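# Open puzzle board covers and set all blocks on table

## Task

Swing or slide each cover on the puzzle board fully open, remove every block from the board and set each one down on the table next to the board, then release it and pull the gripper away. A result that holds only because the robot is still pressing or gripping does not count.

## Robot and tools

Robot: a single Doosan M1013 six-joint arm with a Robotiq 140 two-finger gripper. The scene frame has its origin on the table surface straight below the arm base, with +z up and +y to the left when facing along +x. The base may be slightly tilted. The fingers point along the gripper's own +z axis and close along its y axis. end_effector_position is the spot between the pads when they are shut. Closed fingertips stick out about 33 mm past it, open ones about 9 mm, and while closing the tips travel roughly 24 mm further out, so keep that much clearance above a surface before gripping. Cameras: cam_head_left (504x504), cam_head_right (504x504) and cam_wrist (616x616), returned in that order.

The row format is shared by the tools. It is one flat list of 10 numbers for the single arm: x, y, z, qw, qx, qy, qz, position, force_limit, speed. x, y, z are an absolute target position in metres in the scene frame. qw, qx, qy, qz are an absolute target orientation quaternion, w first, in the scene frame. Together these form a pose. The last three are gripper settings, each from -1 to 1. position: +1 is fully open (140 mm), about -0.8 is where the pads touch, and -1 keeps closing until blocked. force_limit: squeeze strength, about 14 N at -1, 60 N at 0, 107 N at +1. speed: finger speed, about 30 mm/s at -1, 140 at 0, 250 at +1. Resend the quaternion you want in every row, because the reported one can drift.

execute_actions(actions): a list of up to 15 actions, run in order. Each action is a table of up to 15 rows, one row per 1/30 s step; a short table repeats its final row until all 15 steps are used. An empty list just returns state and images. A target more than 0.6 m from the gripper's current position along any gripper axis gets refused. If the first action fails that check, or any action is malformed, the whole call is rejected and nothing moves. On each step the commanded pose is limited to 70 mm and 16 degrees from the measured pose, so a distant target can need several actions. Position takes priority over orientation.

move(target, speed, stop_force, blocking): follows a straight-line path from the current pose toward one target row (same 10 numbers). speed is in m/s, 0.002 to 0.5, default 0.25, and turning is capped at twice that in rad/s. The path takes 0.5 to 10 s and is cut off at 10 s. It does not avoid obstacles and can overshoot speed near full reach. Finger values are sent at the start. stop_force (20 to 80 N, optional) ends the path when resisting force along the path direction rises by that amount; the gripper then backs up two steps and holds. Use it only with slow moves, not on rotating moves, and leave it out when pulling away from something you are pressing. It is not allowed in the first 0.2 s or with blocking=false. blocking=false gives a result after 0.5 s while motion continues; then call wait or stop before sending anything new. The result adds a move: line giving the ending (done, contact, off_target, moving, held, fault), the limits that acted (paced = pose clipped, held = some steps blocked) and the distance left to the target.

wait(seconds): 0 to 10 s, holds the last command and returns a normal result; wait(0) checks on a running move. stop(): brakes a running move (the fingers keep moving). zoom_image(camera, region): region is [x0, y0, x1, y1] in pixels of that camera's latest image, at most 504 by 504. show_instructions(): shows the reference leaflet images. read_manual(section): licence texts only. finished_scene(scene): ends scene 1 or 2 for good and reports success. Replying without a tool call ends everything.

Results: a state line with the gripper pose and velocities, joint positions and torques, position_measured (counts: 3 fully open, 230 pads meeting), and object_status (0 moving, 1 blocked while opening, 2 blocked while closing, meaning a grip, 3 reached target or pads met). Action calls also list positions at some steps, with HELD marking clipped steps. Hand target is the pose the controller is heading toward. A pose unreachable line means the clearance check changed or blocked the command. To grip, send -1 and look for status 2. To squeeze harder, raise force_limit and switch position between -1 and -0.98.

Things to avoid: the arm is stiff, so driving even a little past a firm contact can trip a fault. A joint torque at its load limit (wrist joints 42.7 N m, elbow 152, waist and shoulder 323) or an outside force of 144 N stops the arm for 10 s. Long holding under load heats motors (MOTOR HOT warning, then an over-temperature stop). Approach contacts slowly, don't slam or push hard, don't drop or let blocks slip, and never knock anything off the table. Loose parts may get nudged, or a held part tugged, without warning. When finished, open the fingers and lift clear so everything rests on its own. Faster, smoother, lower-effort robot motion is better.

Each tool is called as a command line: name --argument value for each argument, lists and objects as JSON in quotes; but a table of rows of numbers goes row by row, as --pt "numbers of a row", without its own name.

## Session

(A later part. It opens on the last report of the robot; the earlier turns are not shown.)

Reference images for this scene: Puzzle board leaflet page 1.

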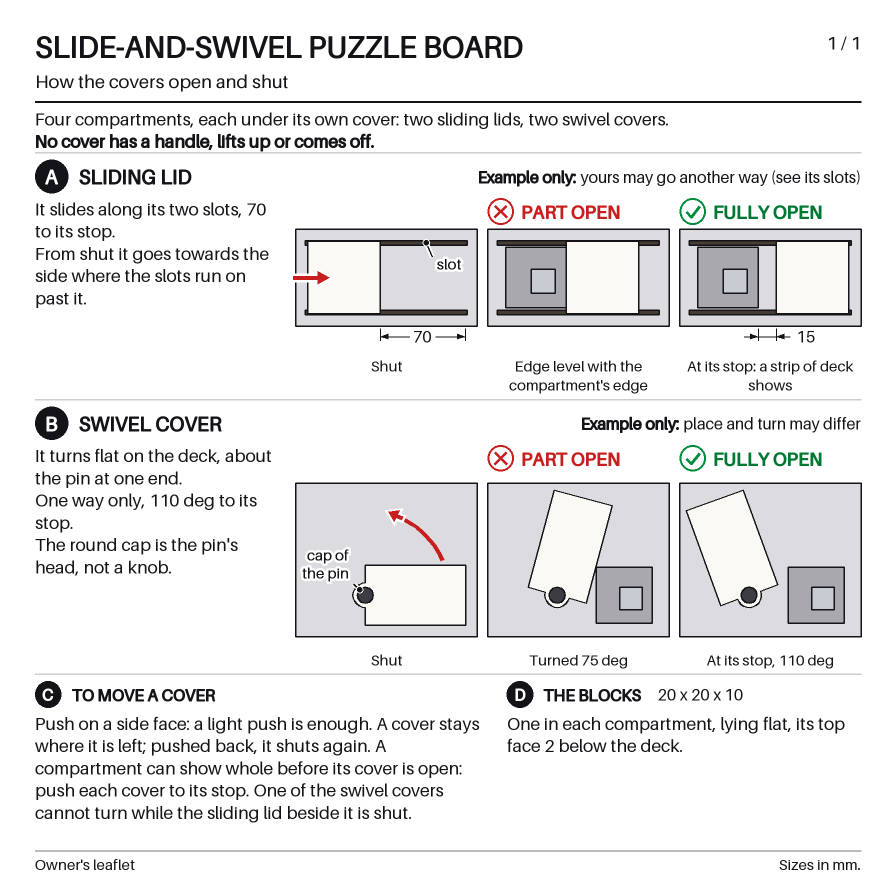

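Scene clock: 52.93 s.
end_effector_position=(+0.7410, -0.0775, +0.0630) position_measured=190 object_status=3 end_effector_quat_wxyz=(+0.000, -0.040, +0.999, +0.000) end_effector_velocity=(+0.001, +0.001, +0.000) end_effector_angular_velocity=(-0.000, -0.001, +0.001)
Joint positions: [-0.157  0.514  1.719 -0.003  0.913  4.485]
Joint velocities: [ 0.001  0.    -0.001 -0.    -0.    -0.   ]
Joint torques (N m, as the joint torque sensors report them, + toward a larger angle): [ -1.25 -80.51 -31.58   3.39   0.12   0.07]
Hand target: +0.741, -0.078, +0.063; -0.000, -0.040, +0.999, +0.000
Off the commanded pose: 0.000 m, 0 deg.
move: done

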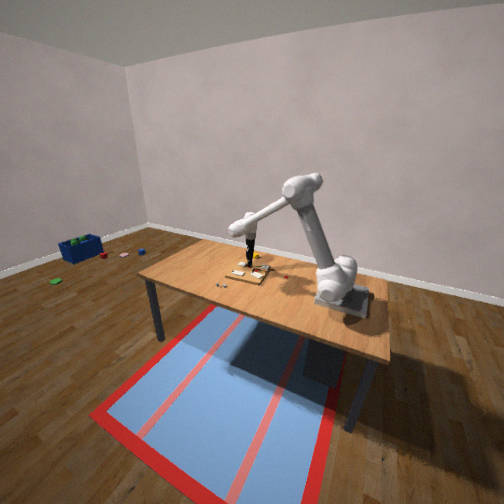

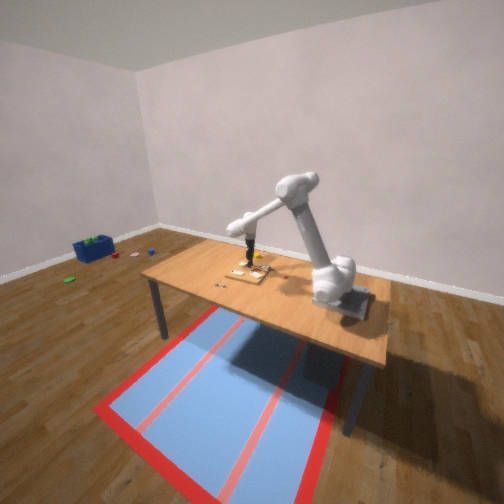

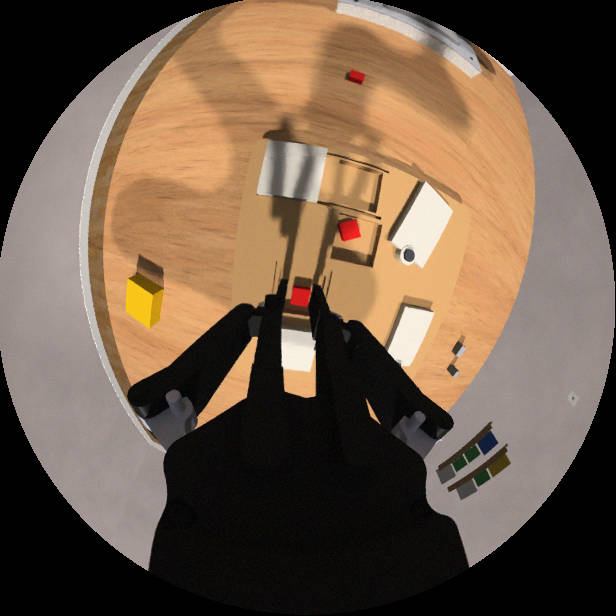

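move --target '[0.741,-0.0765,0.0467,0,-0.04,0.999,0,-0.48,0,0]' --speed 0.008 --stop_force 20

move --target '[0.741,-0.0765,0.0467,0,-0.04,0.999,0,-1,0,-0.5]' --speed 0.008 --stop_force 20

move --target '[0.741,-0.0765,0.09,0,-0.04,0.999,0,-1,0,-0.5]' --speed 0.08

move --target '[0.48,-0.02,0.085,0,-0.04,0.999,0,-1,0,-0.5]'

move --target '[0.48,-0.02,0.0355,0,-0.04,0.999,0,-1,0,-0.5]' --speed 0.04

move --target '[0.48,-0.02,0.0355,0,-0.04,0.999,0,-0.45,0,0]'

move --target '[0.48,-0.02,0.09,0,-0.04,0.999,0,-0.45,0,0]'

move --target '[0.674,-0.031,0.08,0,-0.04,0.999,0,-0.45,0,0]'

move --target '[0.674,-0.031,0.063,0,-0.04,0.999,0,-0.45,0,0]' --speed 0.05

zoom_image --camera "cam_wrist" --region '[230,230,380,330]'

Scene clock: 55.63 s.
end_effector_position=(+0.7410, -0.0765, +0.0467) position_measured=190 object_status=3 end_effector_quat_wxyz=(-0.000, -0.040, +0.999, -0.000) end_effector_velocity=(+0.001, +0.000, +0.001) end_effector_angular_velocity=(-0.000, -0.001, -0.001)
Joint positions: [-0.156  0.53   1.728 -0.003  0.887  4.487]
Joint velocities: [ 0.001 -0.    -0.001  0.    -0.     0.001]
Joint torques (N m, as the joint torque sensors report them, + toward a larger angle): [ -1.61 -79.34 -29.6    3.47   0.27   0.02]
Hand target: +0.741, -0.076, +0.047; -0.000, -0.040, +0.999, -0.000
Off the commanded pose: 0.000 m, 0 deg.
move: done

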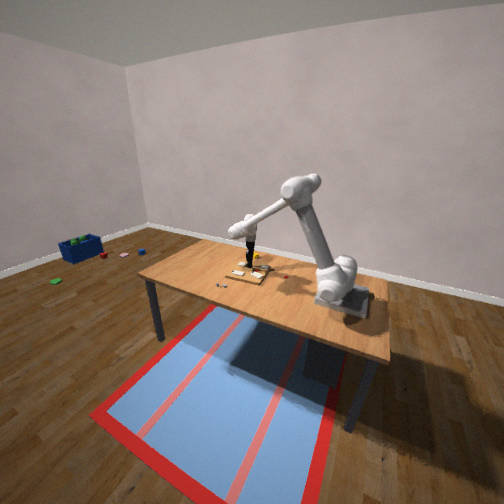

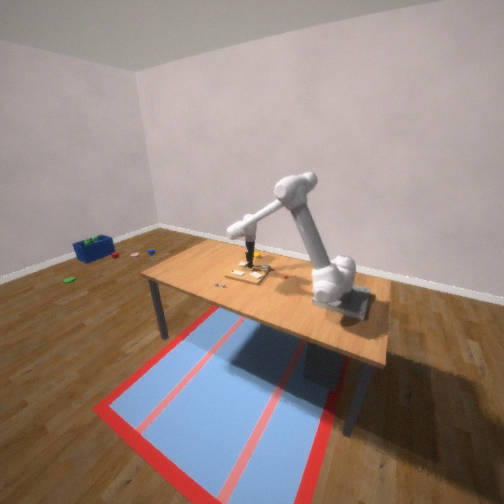

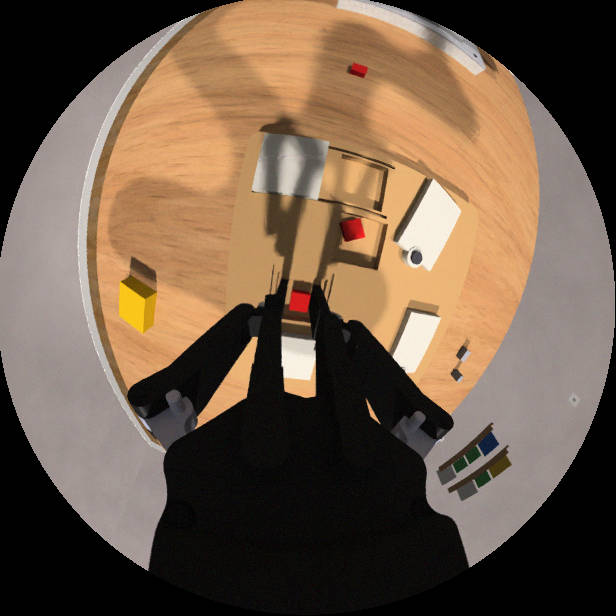

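Scene clock: 56.33 s.
end_effector_position=(+0.7410, -0.0765, +0.0467) position_measured=207 object_status=2 end_effector_quat_wxyz=(-0.000, -0.040, +0.999, -0.000) end_effector_velocity=(-0.000, +0.000, -0.000) end_effector_angular_velocity=(+0.000, +0.000, +0.000)
Joint positions: [-0.156  0.53   1.728 -0.003  0.887  4.487]
Joint velocities: [ 0.  0.  0. -0. -0.  0.]
Joint torques (N m, as the joint torque sensors report them, + toward a larger angle): [ -2.17 -71.96 -27.71   3.51  -0.33   0.13]
Hand target: +0.741, -0.076, +0.047; +0.000, -0.040, +0.999, -0.000
Off the commanded pose: 0.000 m, 0 deg.
move: done

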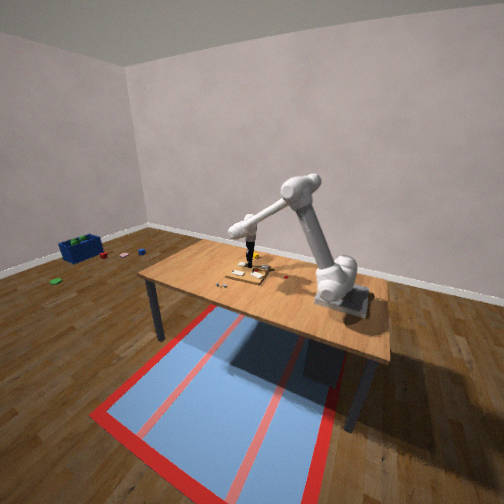

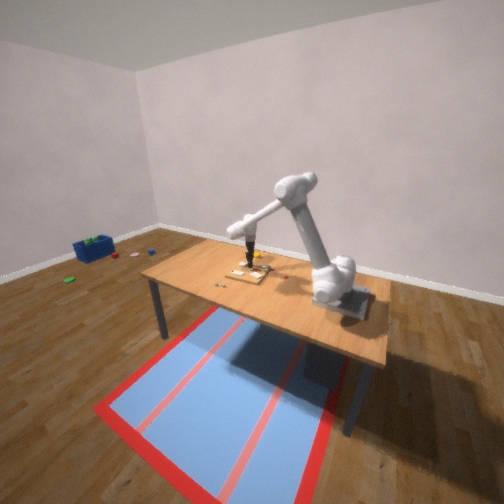

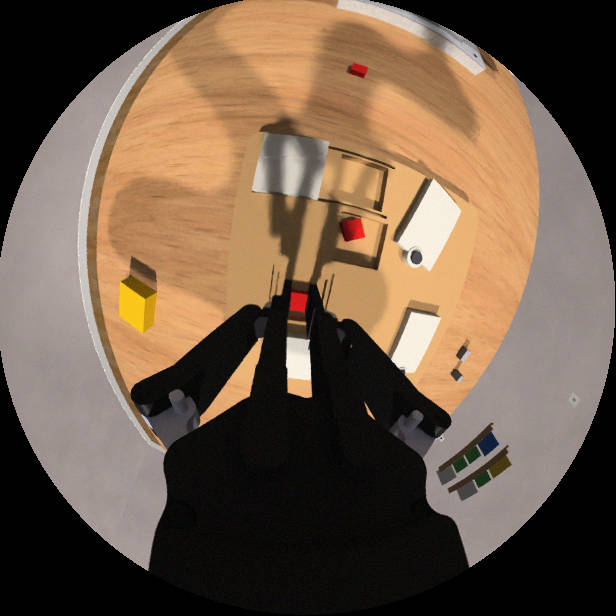

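Scene clock: 57.17 s.
end_effector_position=(+0.7410, -0.0765, +0.0901) position_measured=207 object_status=2 end_effector_quat_wxyz=(+0.000, -0.040, +0.999, +0.000) end_effector_velocity=(-0.000, -0.001, -0.000) end_effector_angular_velocity=(+0.000, +0.001, -0.001)
Joint positions: [-0.156  0.488  1.702 -0.003  0.956  4.486]
Joint velocities: [-0.001 -0.     0.001 -0.     0.     0.   ]
Joint torques (N m, as the joint torque sensors report them, + toward a larger angle): [ -0.63 -78.2  -33.05   3.46  -0.05   0.24]
Hand target: +0.741, -0.077, +0.090; +0.000, -0.040, +0.999, +0.000
Off the commanded pose: 0.000 m, 0 deg.
move: done

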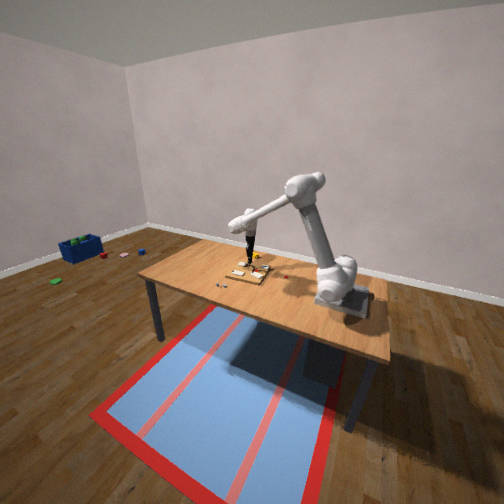

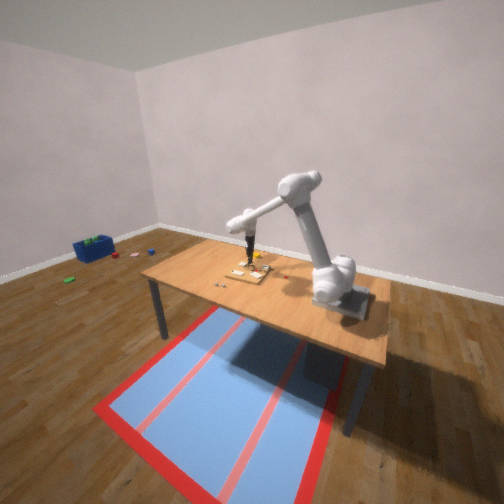

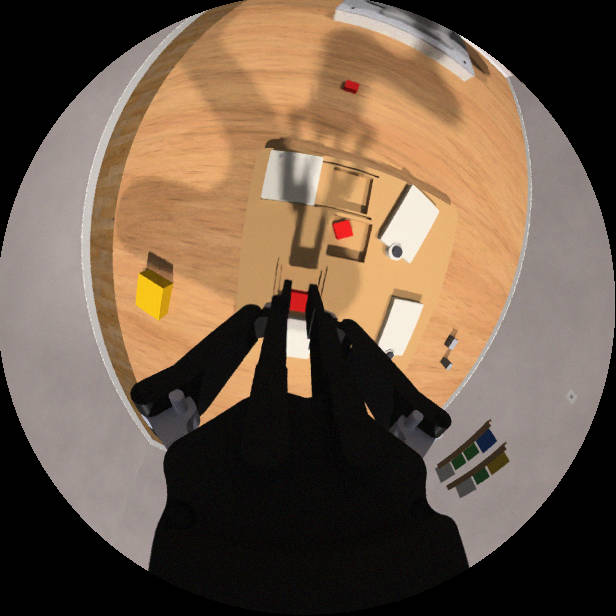

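Scene clock: 58.60 s.
end_effector_position=(+0.4800, -0.0202, +0.0852) position_measured=207 object_status=2 end_effector_quat_wxyz=(+0.000, -0.040, +0.999, -0.000) end_effector_velocity=(+0.001, +0.000, +0.001) end_effector_angular_velocity=(-0.000, -0.001, +0.002)
Joint positions: [-0.12   0.137  2.217 -0.004  0.791  4.523]
Joint velocities: [ 0.001 -0.001 -0.001 -0.     0.    -0.001]
Joint torques (N m, as the joint torque sensors report them, + toward a larger angle): [ -1.63 -39.23 -28.09   3.27   0.36   0.14]
Hand target: +0.480, -0.020, +0.085; -0.000, -0.040, +0.999, -0.000
Off the commanded pose: 0.000 m, 0 deg.
move: done

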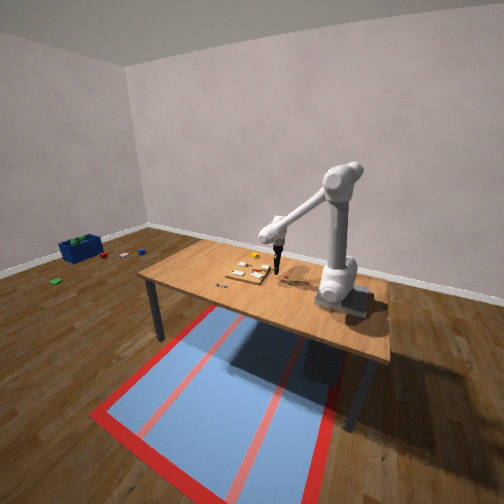

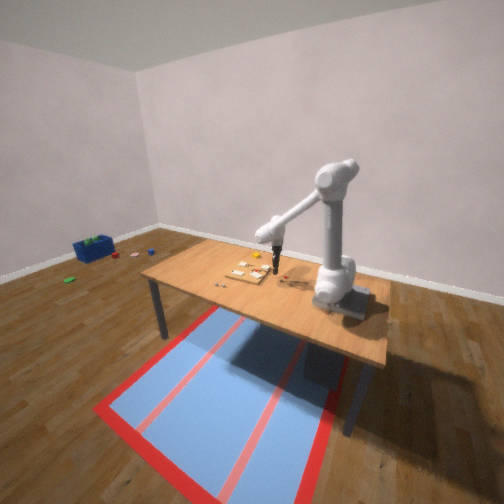

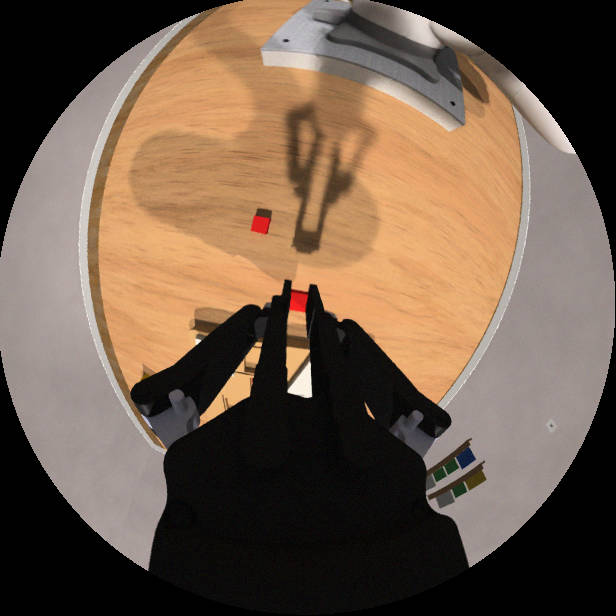

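Scene clock: 60.07 s.
end_effector_position=(+0.4800, -0.0200, +0.0355) position_measured=207 object_status=2 end_effector_quat_wxyz=(-0.000, -0.040, +0.999, -0.000) end_effector_velocity=(+0.001, +0.000, +0.000) end_effector_angular_velocity=(-0.000, -0.001, -0.000)
Joint positions: [-0.12   0.213  2.253 -0.004  0.68   4.524]
Joint velocities: [ 0.     0.    -0.001  0.     0.     0.001]
Joint torques (N m, as the joint torque sensors report them, + toward a larger angle): [ -1.59 -45.34 -24.5    2.68   0.24   0.21]
Hand target: +0.480, -0.020, +0.035; -0.000, -0.040, +0.999, -0.000
Off the commanded pose: 0.000 m, 0 deg.
move: done

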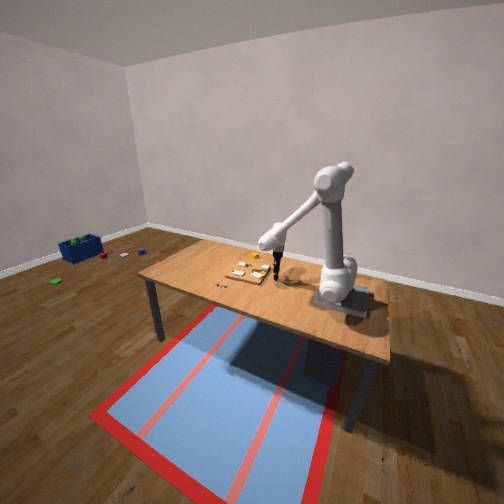

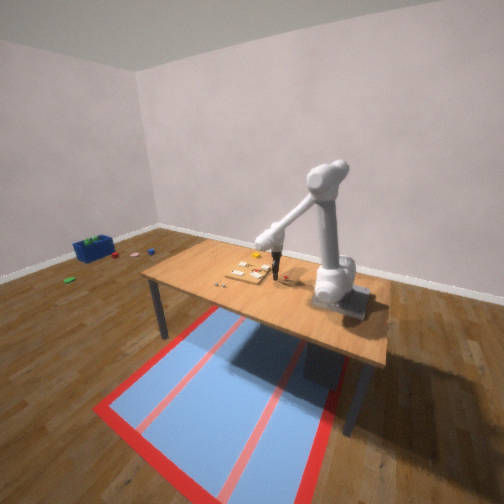

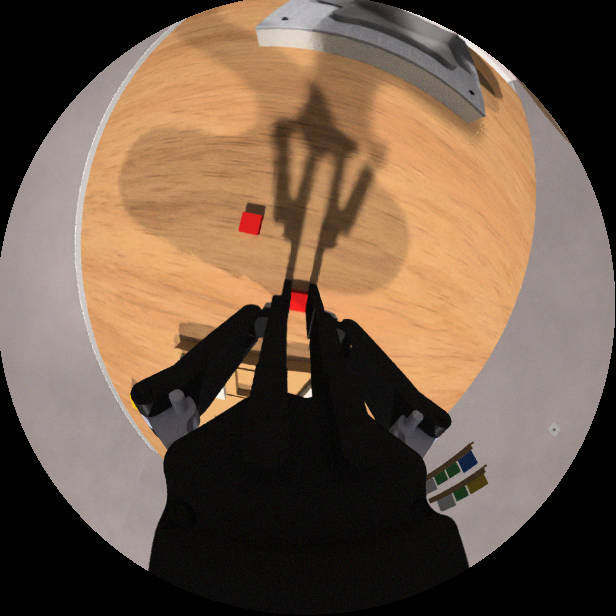

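Scene clock: 60.77 s.
end_effector_position=(+0.4800, -0.0200, +0.0355) position_measured=186 object_status=3 end_effector_quat_wxyz=(-0.000, -0.040, +0.999, -0.000) end_effector_velocity=(+0.001, -0.000, +0.000) end_effector_angular_velocity=(-0.000, -0.000, -0.002)
Joint positions: [-0.12   0.213  2.253 -0.004  0.68   4.524]
Joint velocities: [-0.    -0.    -0.001  0.     0.001  0.002]
Joint torques (N m, as the joint torque sensors report them, + toward a larger angle): [ -3.62 -44.49 -23.02   2.87  -0.06   0.2 ]
Hand target: +0.480, -0.020, +0.035; +0.000, -0.040, +0.999, -0.000
Off the commanded pose: 0.000 m, 0 deg.
move: done

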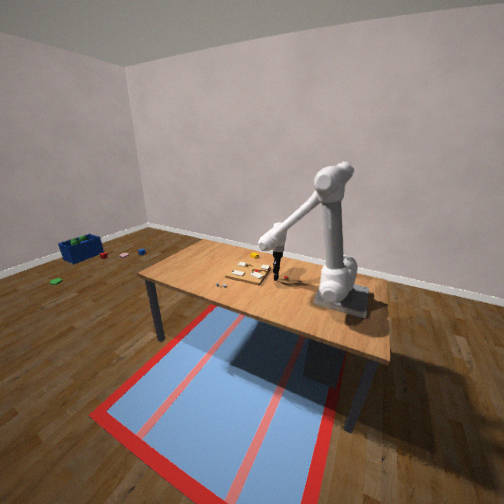

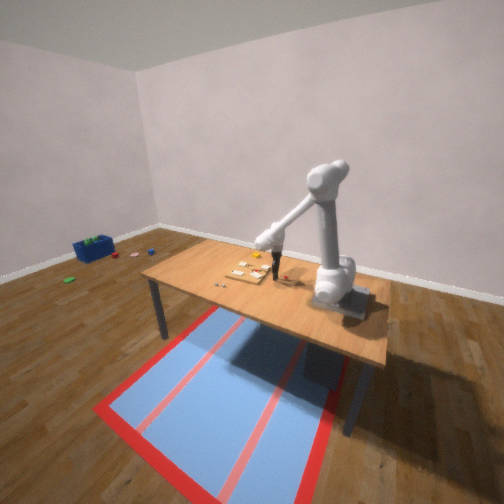

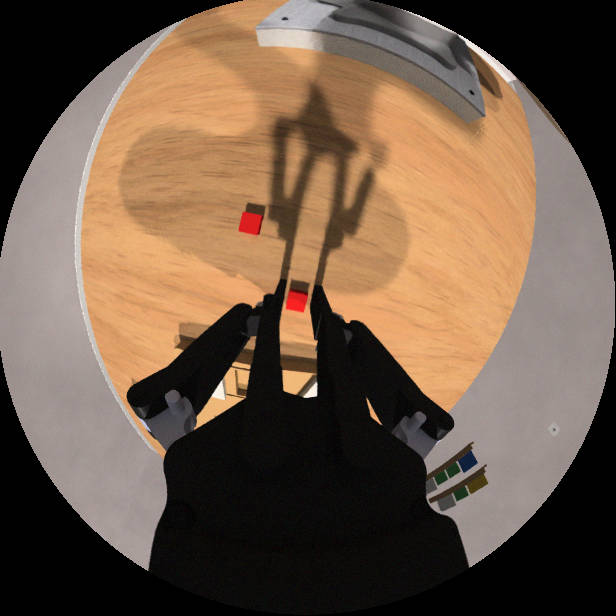

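Scene clock: 61.47 s.
end_effector_position=(+0.4800, -0.0200, +0.0900) position_measured=186 object_status=3 end_effector_quat_wxyz=(-0.000, -0.040, +0.999, +0.000) end_effector_velocity=(-0.001, -0.000, -0.000) end_effector_angular_velocity=(+0.000, +0.001, +0.000)
Joint positions: [-0.12   0.131  2.213 -0.003  0.802  4.523]
Joint velocities: [-0.001 -0.001  0.001 -0.     0.    -0.001]
Joint torques (N m, as the joint torque sensors report them, + toward a larger angle): [ -2.11 -40.22 -26.35   3.26   0.22   0.04]
Hand target: +0.480, -0.020, +0.090; +0.000, -0.040, +0.999, +0.000
Off the commanded pose: 0.000 m, 0 deg.
move: done

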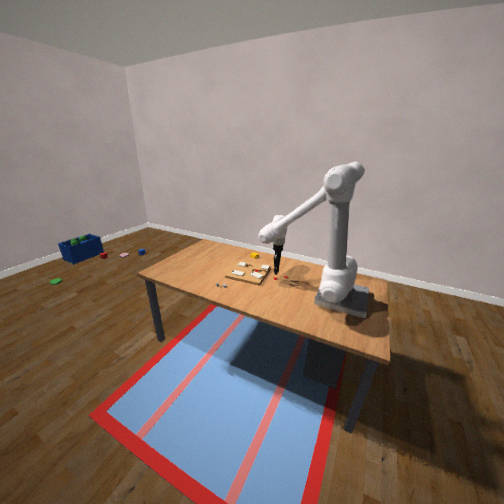

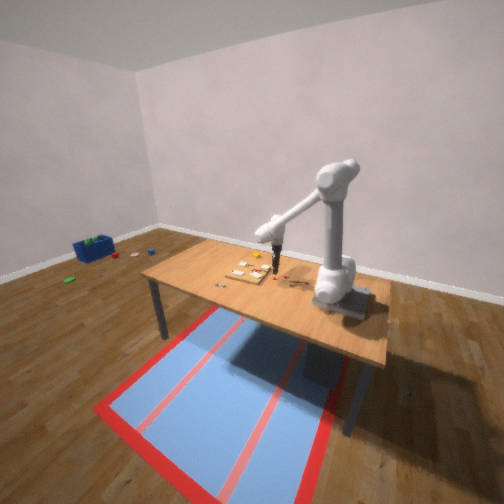

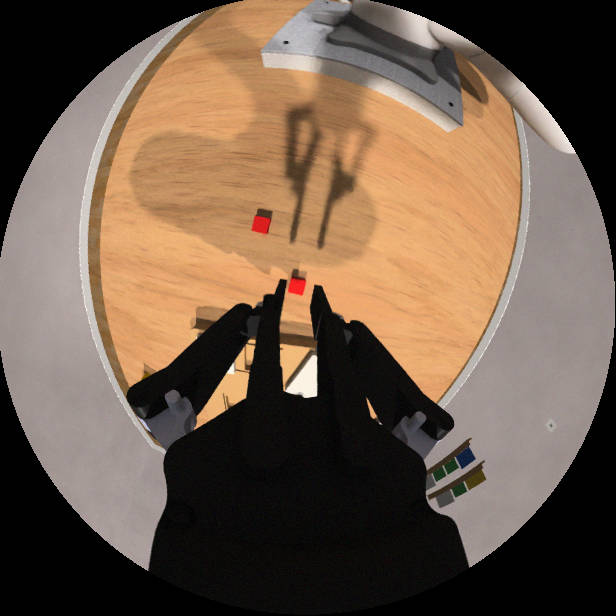

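Scene clock: 62.60 s.
end_effector_position=(+0.6740, -0.0308, +0.0798) position_measured=186 object_status=3 end_effector_quat_wxyz=(+0.000, -0.040, +0.999, +0.000) end_effector_velocity=(-0.000, +0.001, -0.001) end_effector_angular_velocity=(+0.000, +0.001, -0.002)
Joint positions: [-0.104  0.406  1.856 -0.003  0.884  4.539]
Joint velocities: [0.001 0.001 0.    0.    0.    0.002]
Joint torques (N m, as the joint torque sensors report them, + toward a larger angle): [ -1.94 -69.37 -30.31   3.5    0.23   0.26]
Hand target: +0.674, -0.031, +0.080; -0.000, -0.040, +0.999, +0.000
Off the commanded pose: 0.000 m, 0 deg.
move: done

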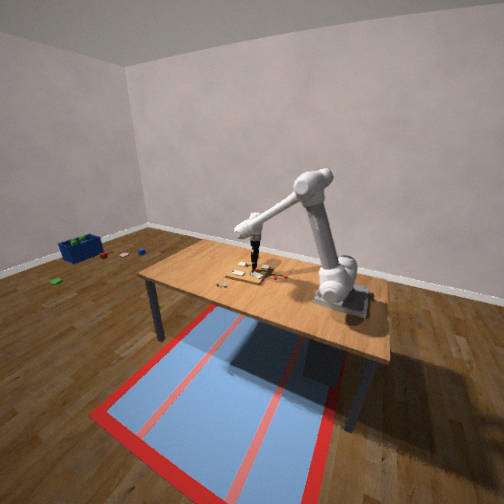

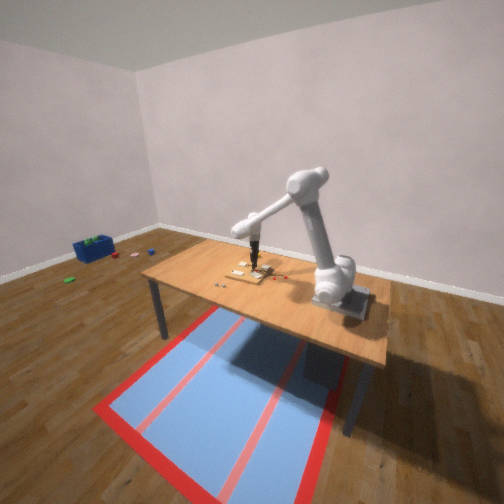

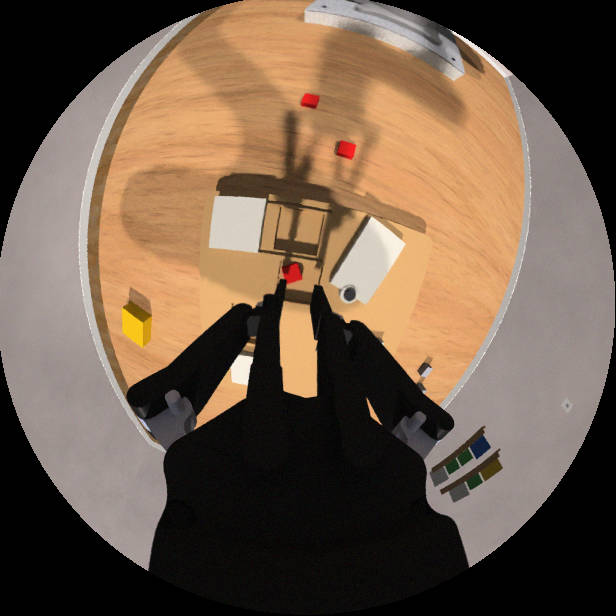

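Scene clock: 63.30 s.
end_effector_position=(+0.6740, -0.0310, +0.0630) position_measured=186 object_status=3 end_effector_quat_wxyz=(-0.000, -0.040, +0.999, -0.000) end_effector_velocity=(-0.001, -0.000, -0.000) end_effector_angular_velocity=(+0.000, +0.001, +0.000)
Joint positions: [-0.104  0.424  1.867 -0.003  0.855  4.539]
Joint velocities: [-0.001  0.     0.001  0.     0.    -0.001]
Joint torques (N m, as the joint torque sensors report them, + toward a larger angle): [ -1.5  -70.25 -29.86   3.37   0.05   0.39]
Hand target: +0.674, -0.031, +0.063; -0.000, -0.040, +0.999, -0.000
Off the commanded pose: 0.000 m, 0 deg.
move: done

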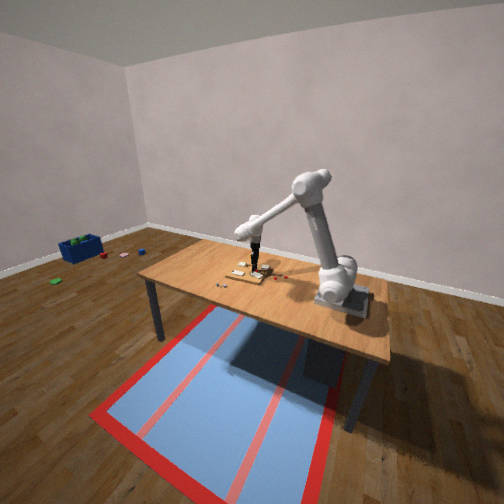

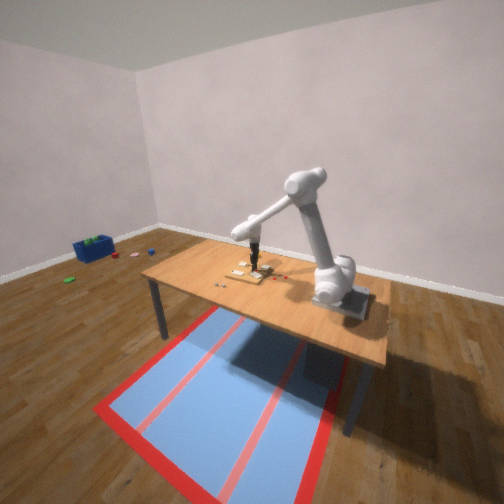

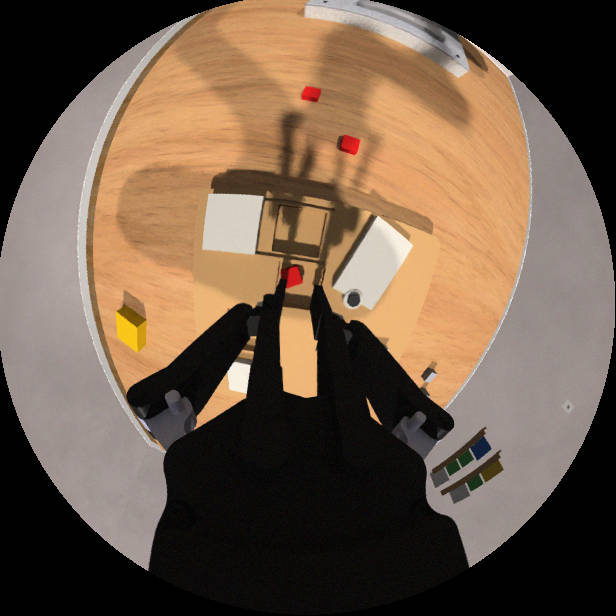

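Region (230, 230, 380, 330) of cam_wrist's 616x616 image, scaled by 3.360, with more detail than that image has.

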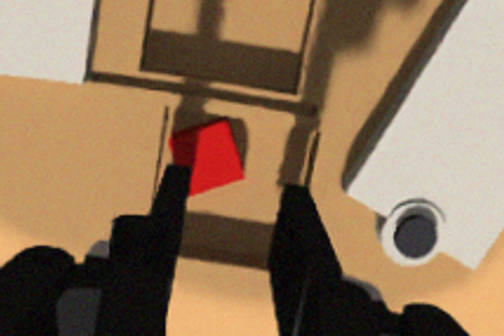

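move --target '[0.663,-0.0415,0.059,0,-0.259,0.966,0,-1,0,0]' --speed 0.1

move --target '[0.663,-0.0415,0.053,0,-0.259,0.966,0,-1,0,0]' --speed 0.005 --stop_force 20

move --target '[0.668,-0.033,0.0548,0,-0.04,0.999,0,-1,0,0]' --speed 0.08

move --target '[0.668,-0.033,0.063,0,-0.04,0.999,0,-1,0,0]' --speed 0.04

move --target '[0.668,-0.033,0.063,0,-0.04,0.999,0,-0.48,0,0]'

zoom_image --camera "cam_wrist" --region '[230,230,380,330]'

Scene clock: 66.13 s.
end_effector_position=(+0.6630, -0.0416, +0.0590) position_measured=233 object_status=3 end_effector_quat_wxyz=(-0.000, -0.259, +0.966, -0.000) end_effector_velocity=(+0.001, +0.000, +0.001) end_effector_angular_velocity=(-0.000, -0.002, +0.003)
Joint positions: [-0.121  0.415  1.89  -0.004  0.84   4.078]
Joint velocities: [ 0.    -0.    -0.002 -0.     0.    -0.002]
Joint torques (N m, as the joint torque sensors report them, + toward a larger angle): [ -0.11 -69.03 -28.56   3.23   0.08   0.08]
Hand target: +0.663, -0.042, +0.059; +0.000, -0.259, +0.966, +0.000
Off the commanded pose: 0.000 m, 0 deg.
move: done

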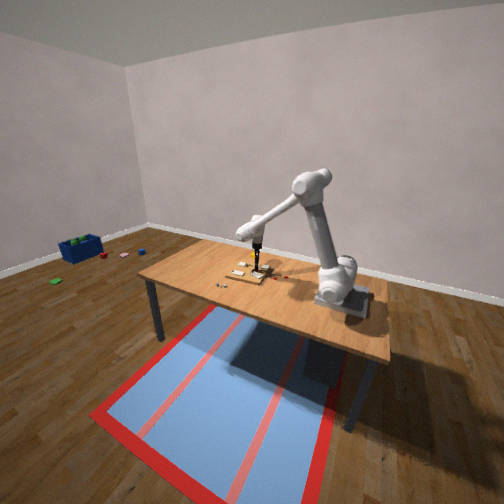

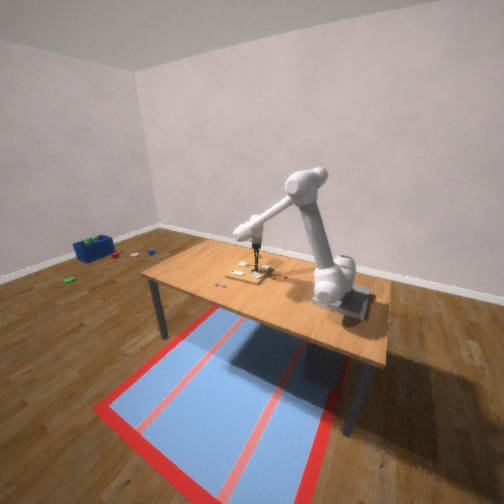

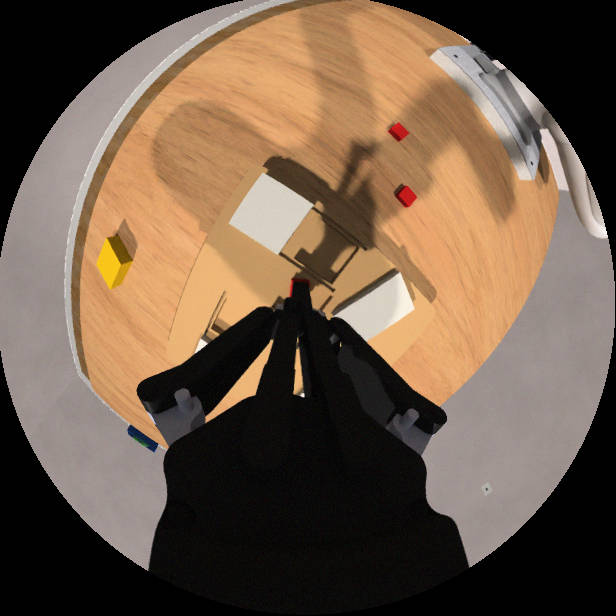

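Scene clock: 67.33 s.
end_effector_position=(+0.6629, -0.0415, +0.0546) position_measured=233 object_status=3 end_effector_quat_wxyz=(-0.000, -0.259, +0.966, -0.000) end_effector_velocity=(-0.000, +0.001, +0.000) end_effector_angular_velocity=(+0.000, +0.001, +0.001)
Joint positions: [-0.121  0.42   1.893 -0.003  0.833  4.078]
Joint velocities: [ 0.001 -0.001 -0.     0.     0.001 -0.   ]
Joint torques (N m, as the joint torque sensors report them, + toward a larger angle): [ -2.46 -52.94 -19.03   3.13  -0.93   0.11]
Hand target: +0.663, -0.042, +0.055; +0.000, -0.259, +0.966, -0.000
Off the commanded pose: 0.002 m, 0 deg.
move: contact

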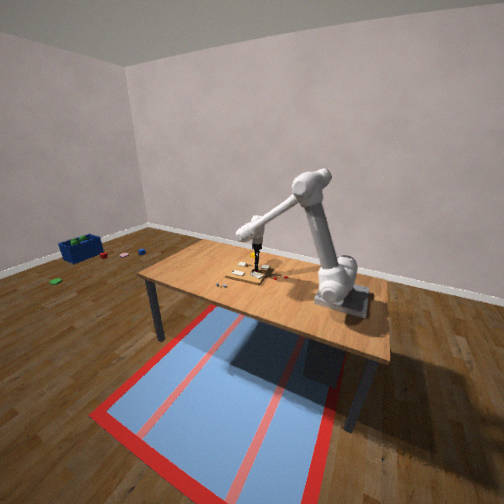

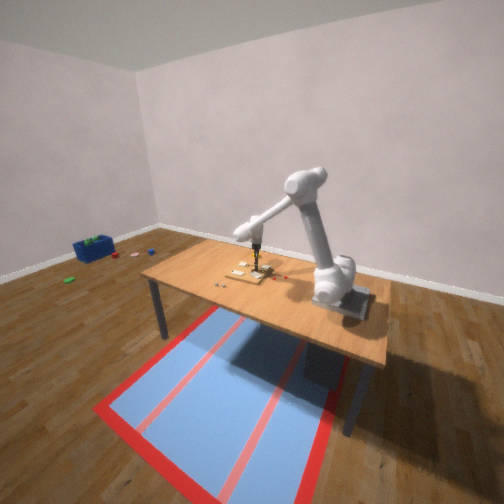

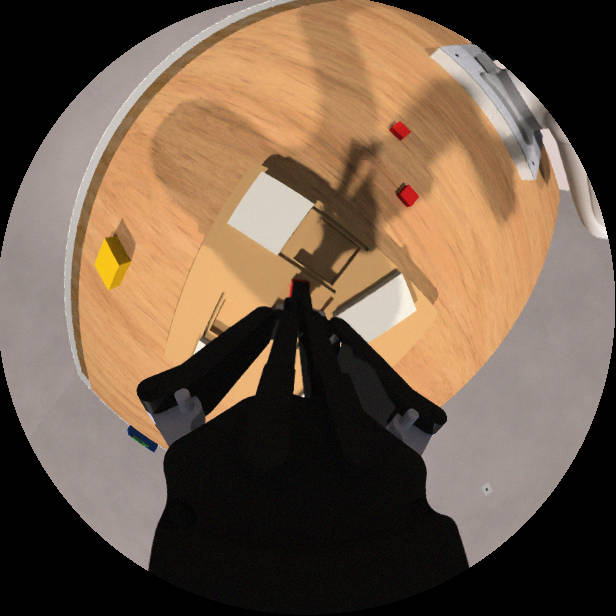

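Scene clock: 70.37 s.
end_effector_position=(+0.6680, -0.0330, +0.0548) position_measured=233 object_status=3 end_effector_quat_wxyz=(+0.000, -0.040, +0.999, +0.000) end_effector_velocity=(+0.002, +0.000, +0.001) end_effector_angular_velocity=(-0.000, -0.003, +0.001)
Joint positions: [-0.108  0.426  1.884 -0.003  0.836  4.535]
Joint velocities: [ 0.001  0.    -0.003  0.     0.    -0.   ]
Joint torques (N m, as the joint torque sensors report them, + toward a larger angle): [  2.57 -59.65 -23.1    5.21  -1.06  -0.08]
Hand target: +0.668, -0.033, +0.055; -0.000, -0.040, +0.999, -0.000
Off the commanded pose: 0.000 m, 0 deg.
move: done

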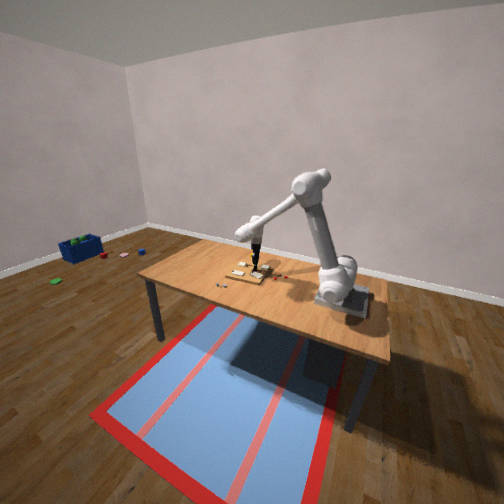

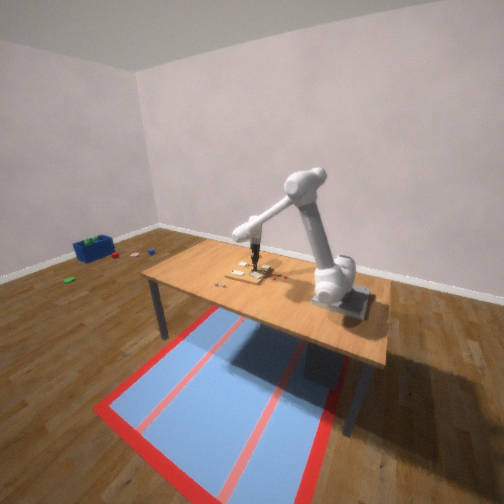

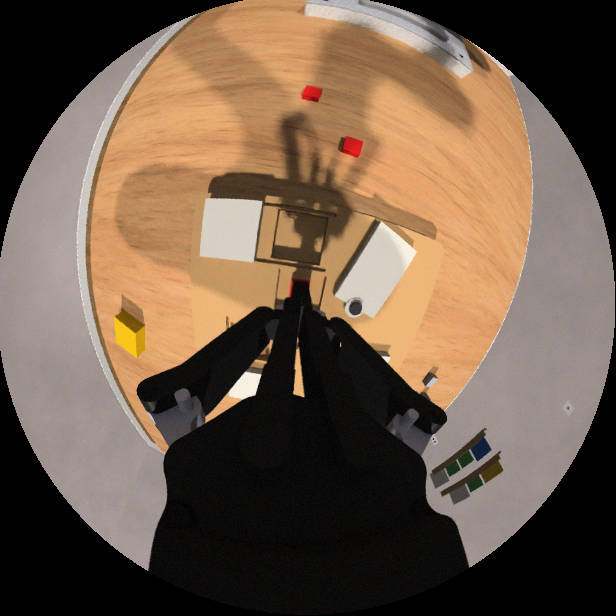

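Scene clock: 71.07 s.
end_effector_position=(+0.6680, -0.0330, +0.0630) position_measured=233 object_status=3 end_effector_quat_wxyz=(+0.000, -0.040, +0.999, +0.000) end_effector_velocity=(+0.001, -0.001, +0.001) end_effector_angular_velocity=(-0.001, -0.002, -0.002)
Joint positions: [-0.108  0.417  1.879 -0.003  0.85   4.535]
Joint velocities: [-0.001  0.    -0.002 -0.001  0.     0.002]
Joint torques (N m, as the joint torque sensors report them, + toward a larger angle): [ -3.44 -69.65 -29.74   3.23   0.12  -0.04]
Hand target: +0.668, -0.033, +0.063; +0.000, -0.040, +0.999, +0.000
Off the commanded pose: 0.000 m, 0 deg.
move: done

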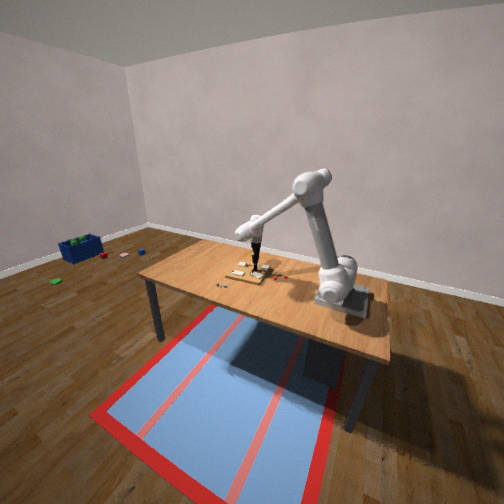

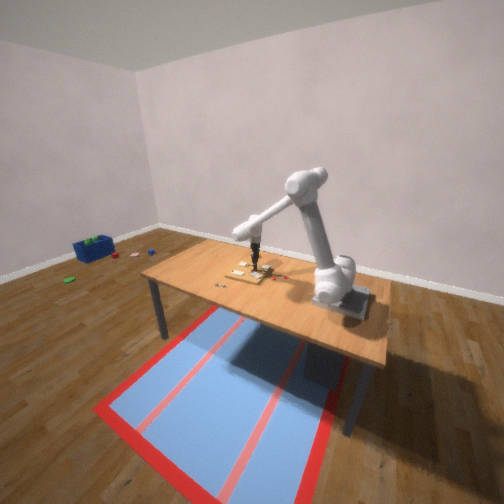

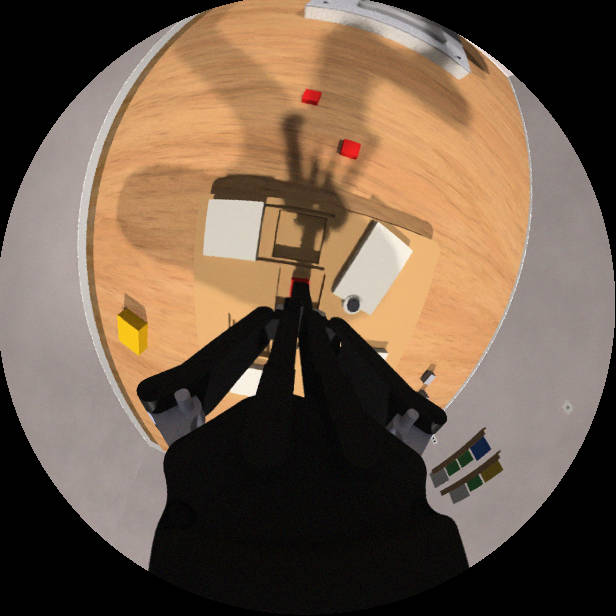

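Scene clock: 71.77 s.
end_effector_position=(+0.6680, -0.0330, +0.0630) position_measured=190 object_status=3 end_effector_quat_wxyz=(+0.000, -0.040, +0.999, -0.000) end_effector_velocity=(-0.000, -0.000, +0.000) end_effector_angular_velocity=(+0.000, +0.000, -0.002)
Joint positions: [-0.108  0.417  1.879 -0.003  0.85   4.535]
Joint velocities: [-0.    -0.    -0.     0.     0.     0.001]
Joint torques (N m, as the joint torque sensors report them, + toward a larger angle): [ -2.21 -66.95 -29.22   3.67   0.14   0.31]
Hand target: +0.668, -0.033, +0.063; -0.000, -0.040, +0.999, -0.000
Off the commanded pose: 0.000 m, 0 deg.
move: done

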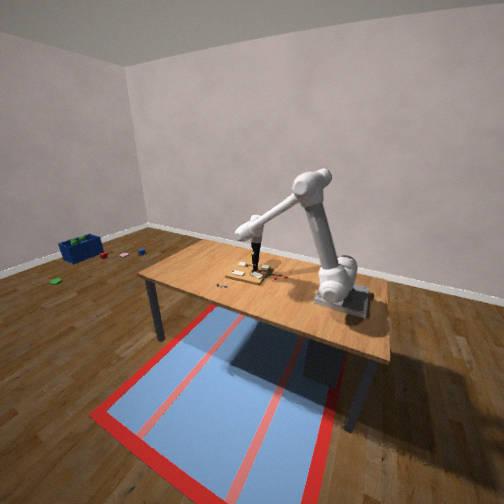

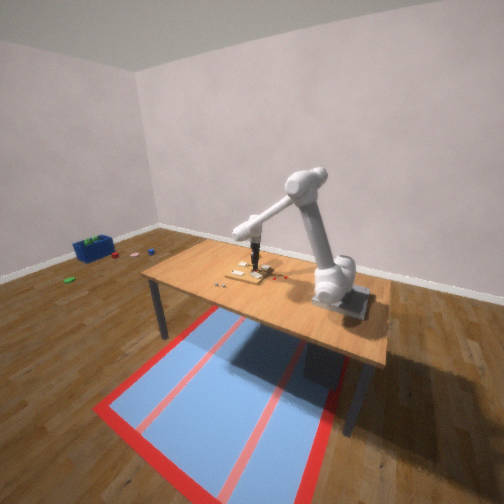

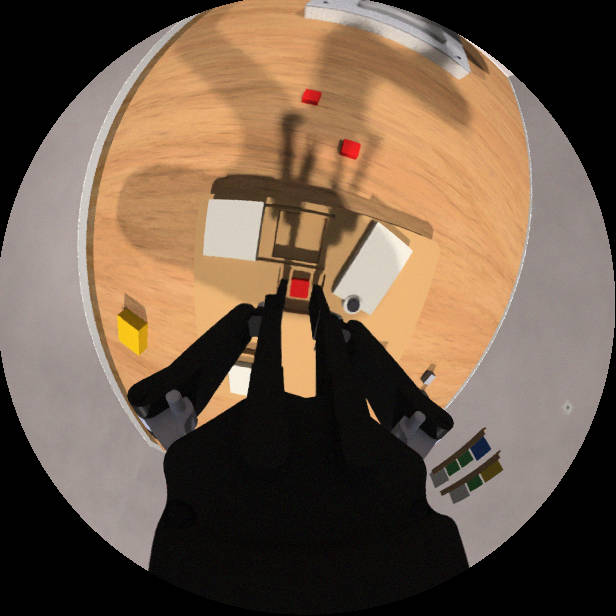

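Region (230, 230, 380, 330) of cam_wrist's 616x616 image, scaled by 3.360, with more detail than that image has.

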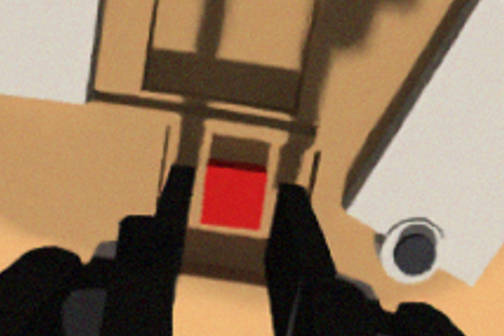

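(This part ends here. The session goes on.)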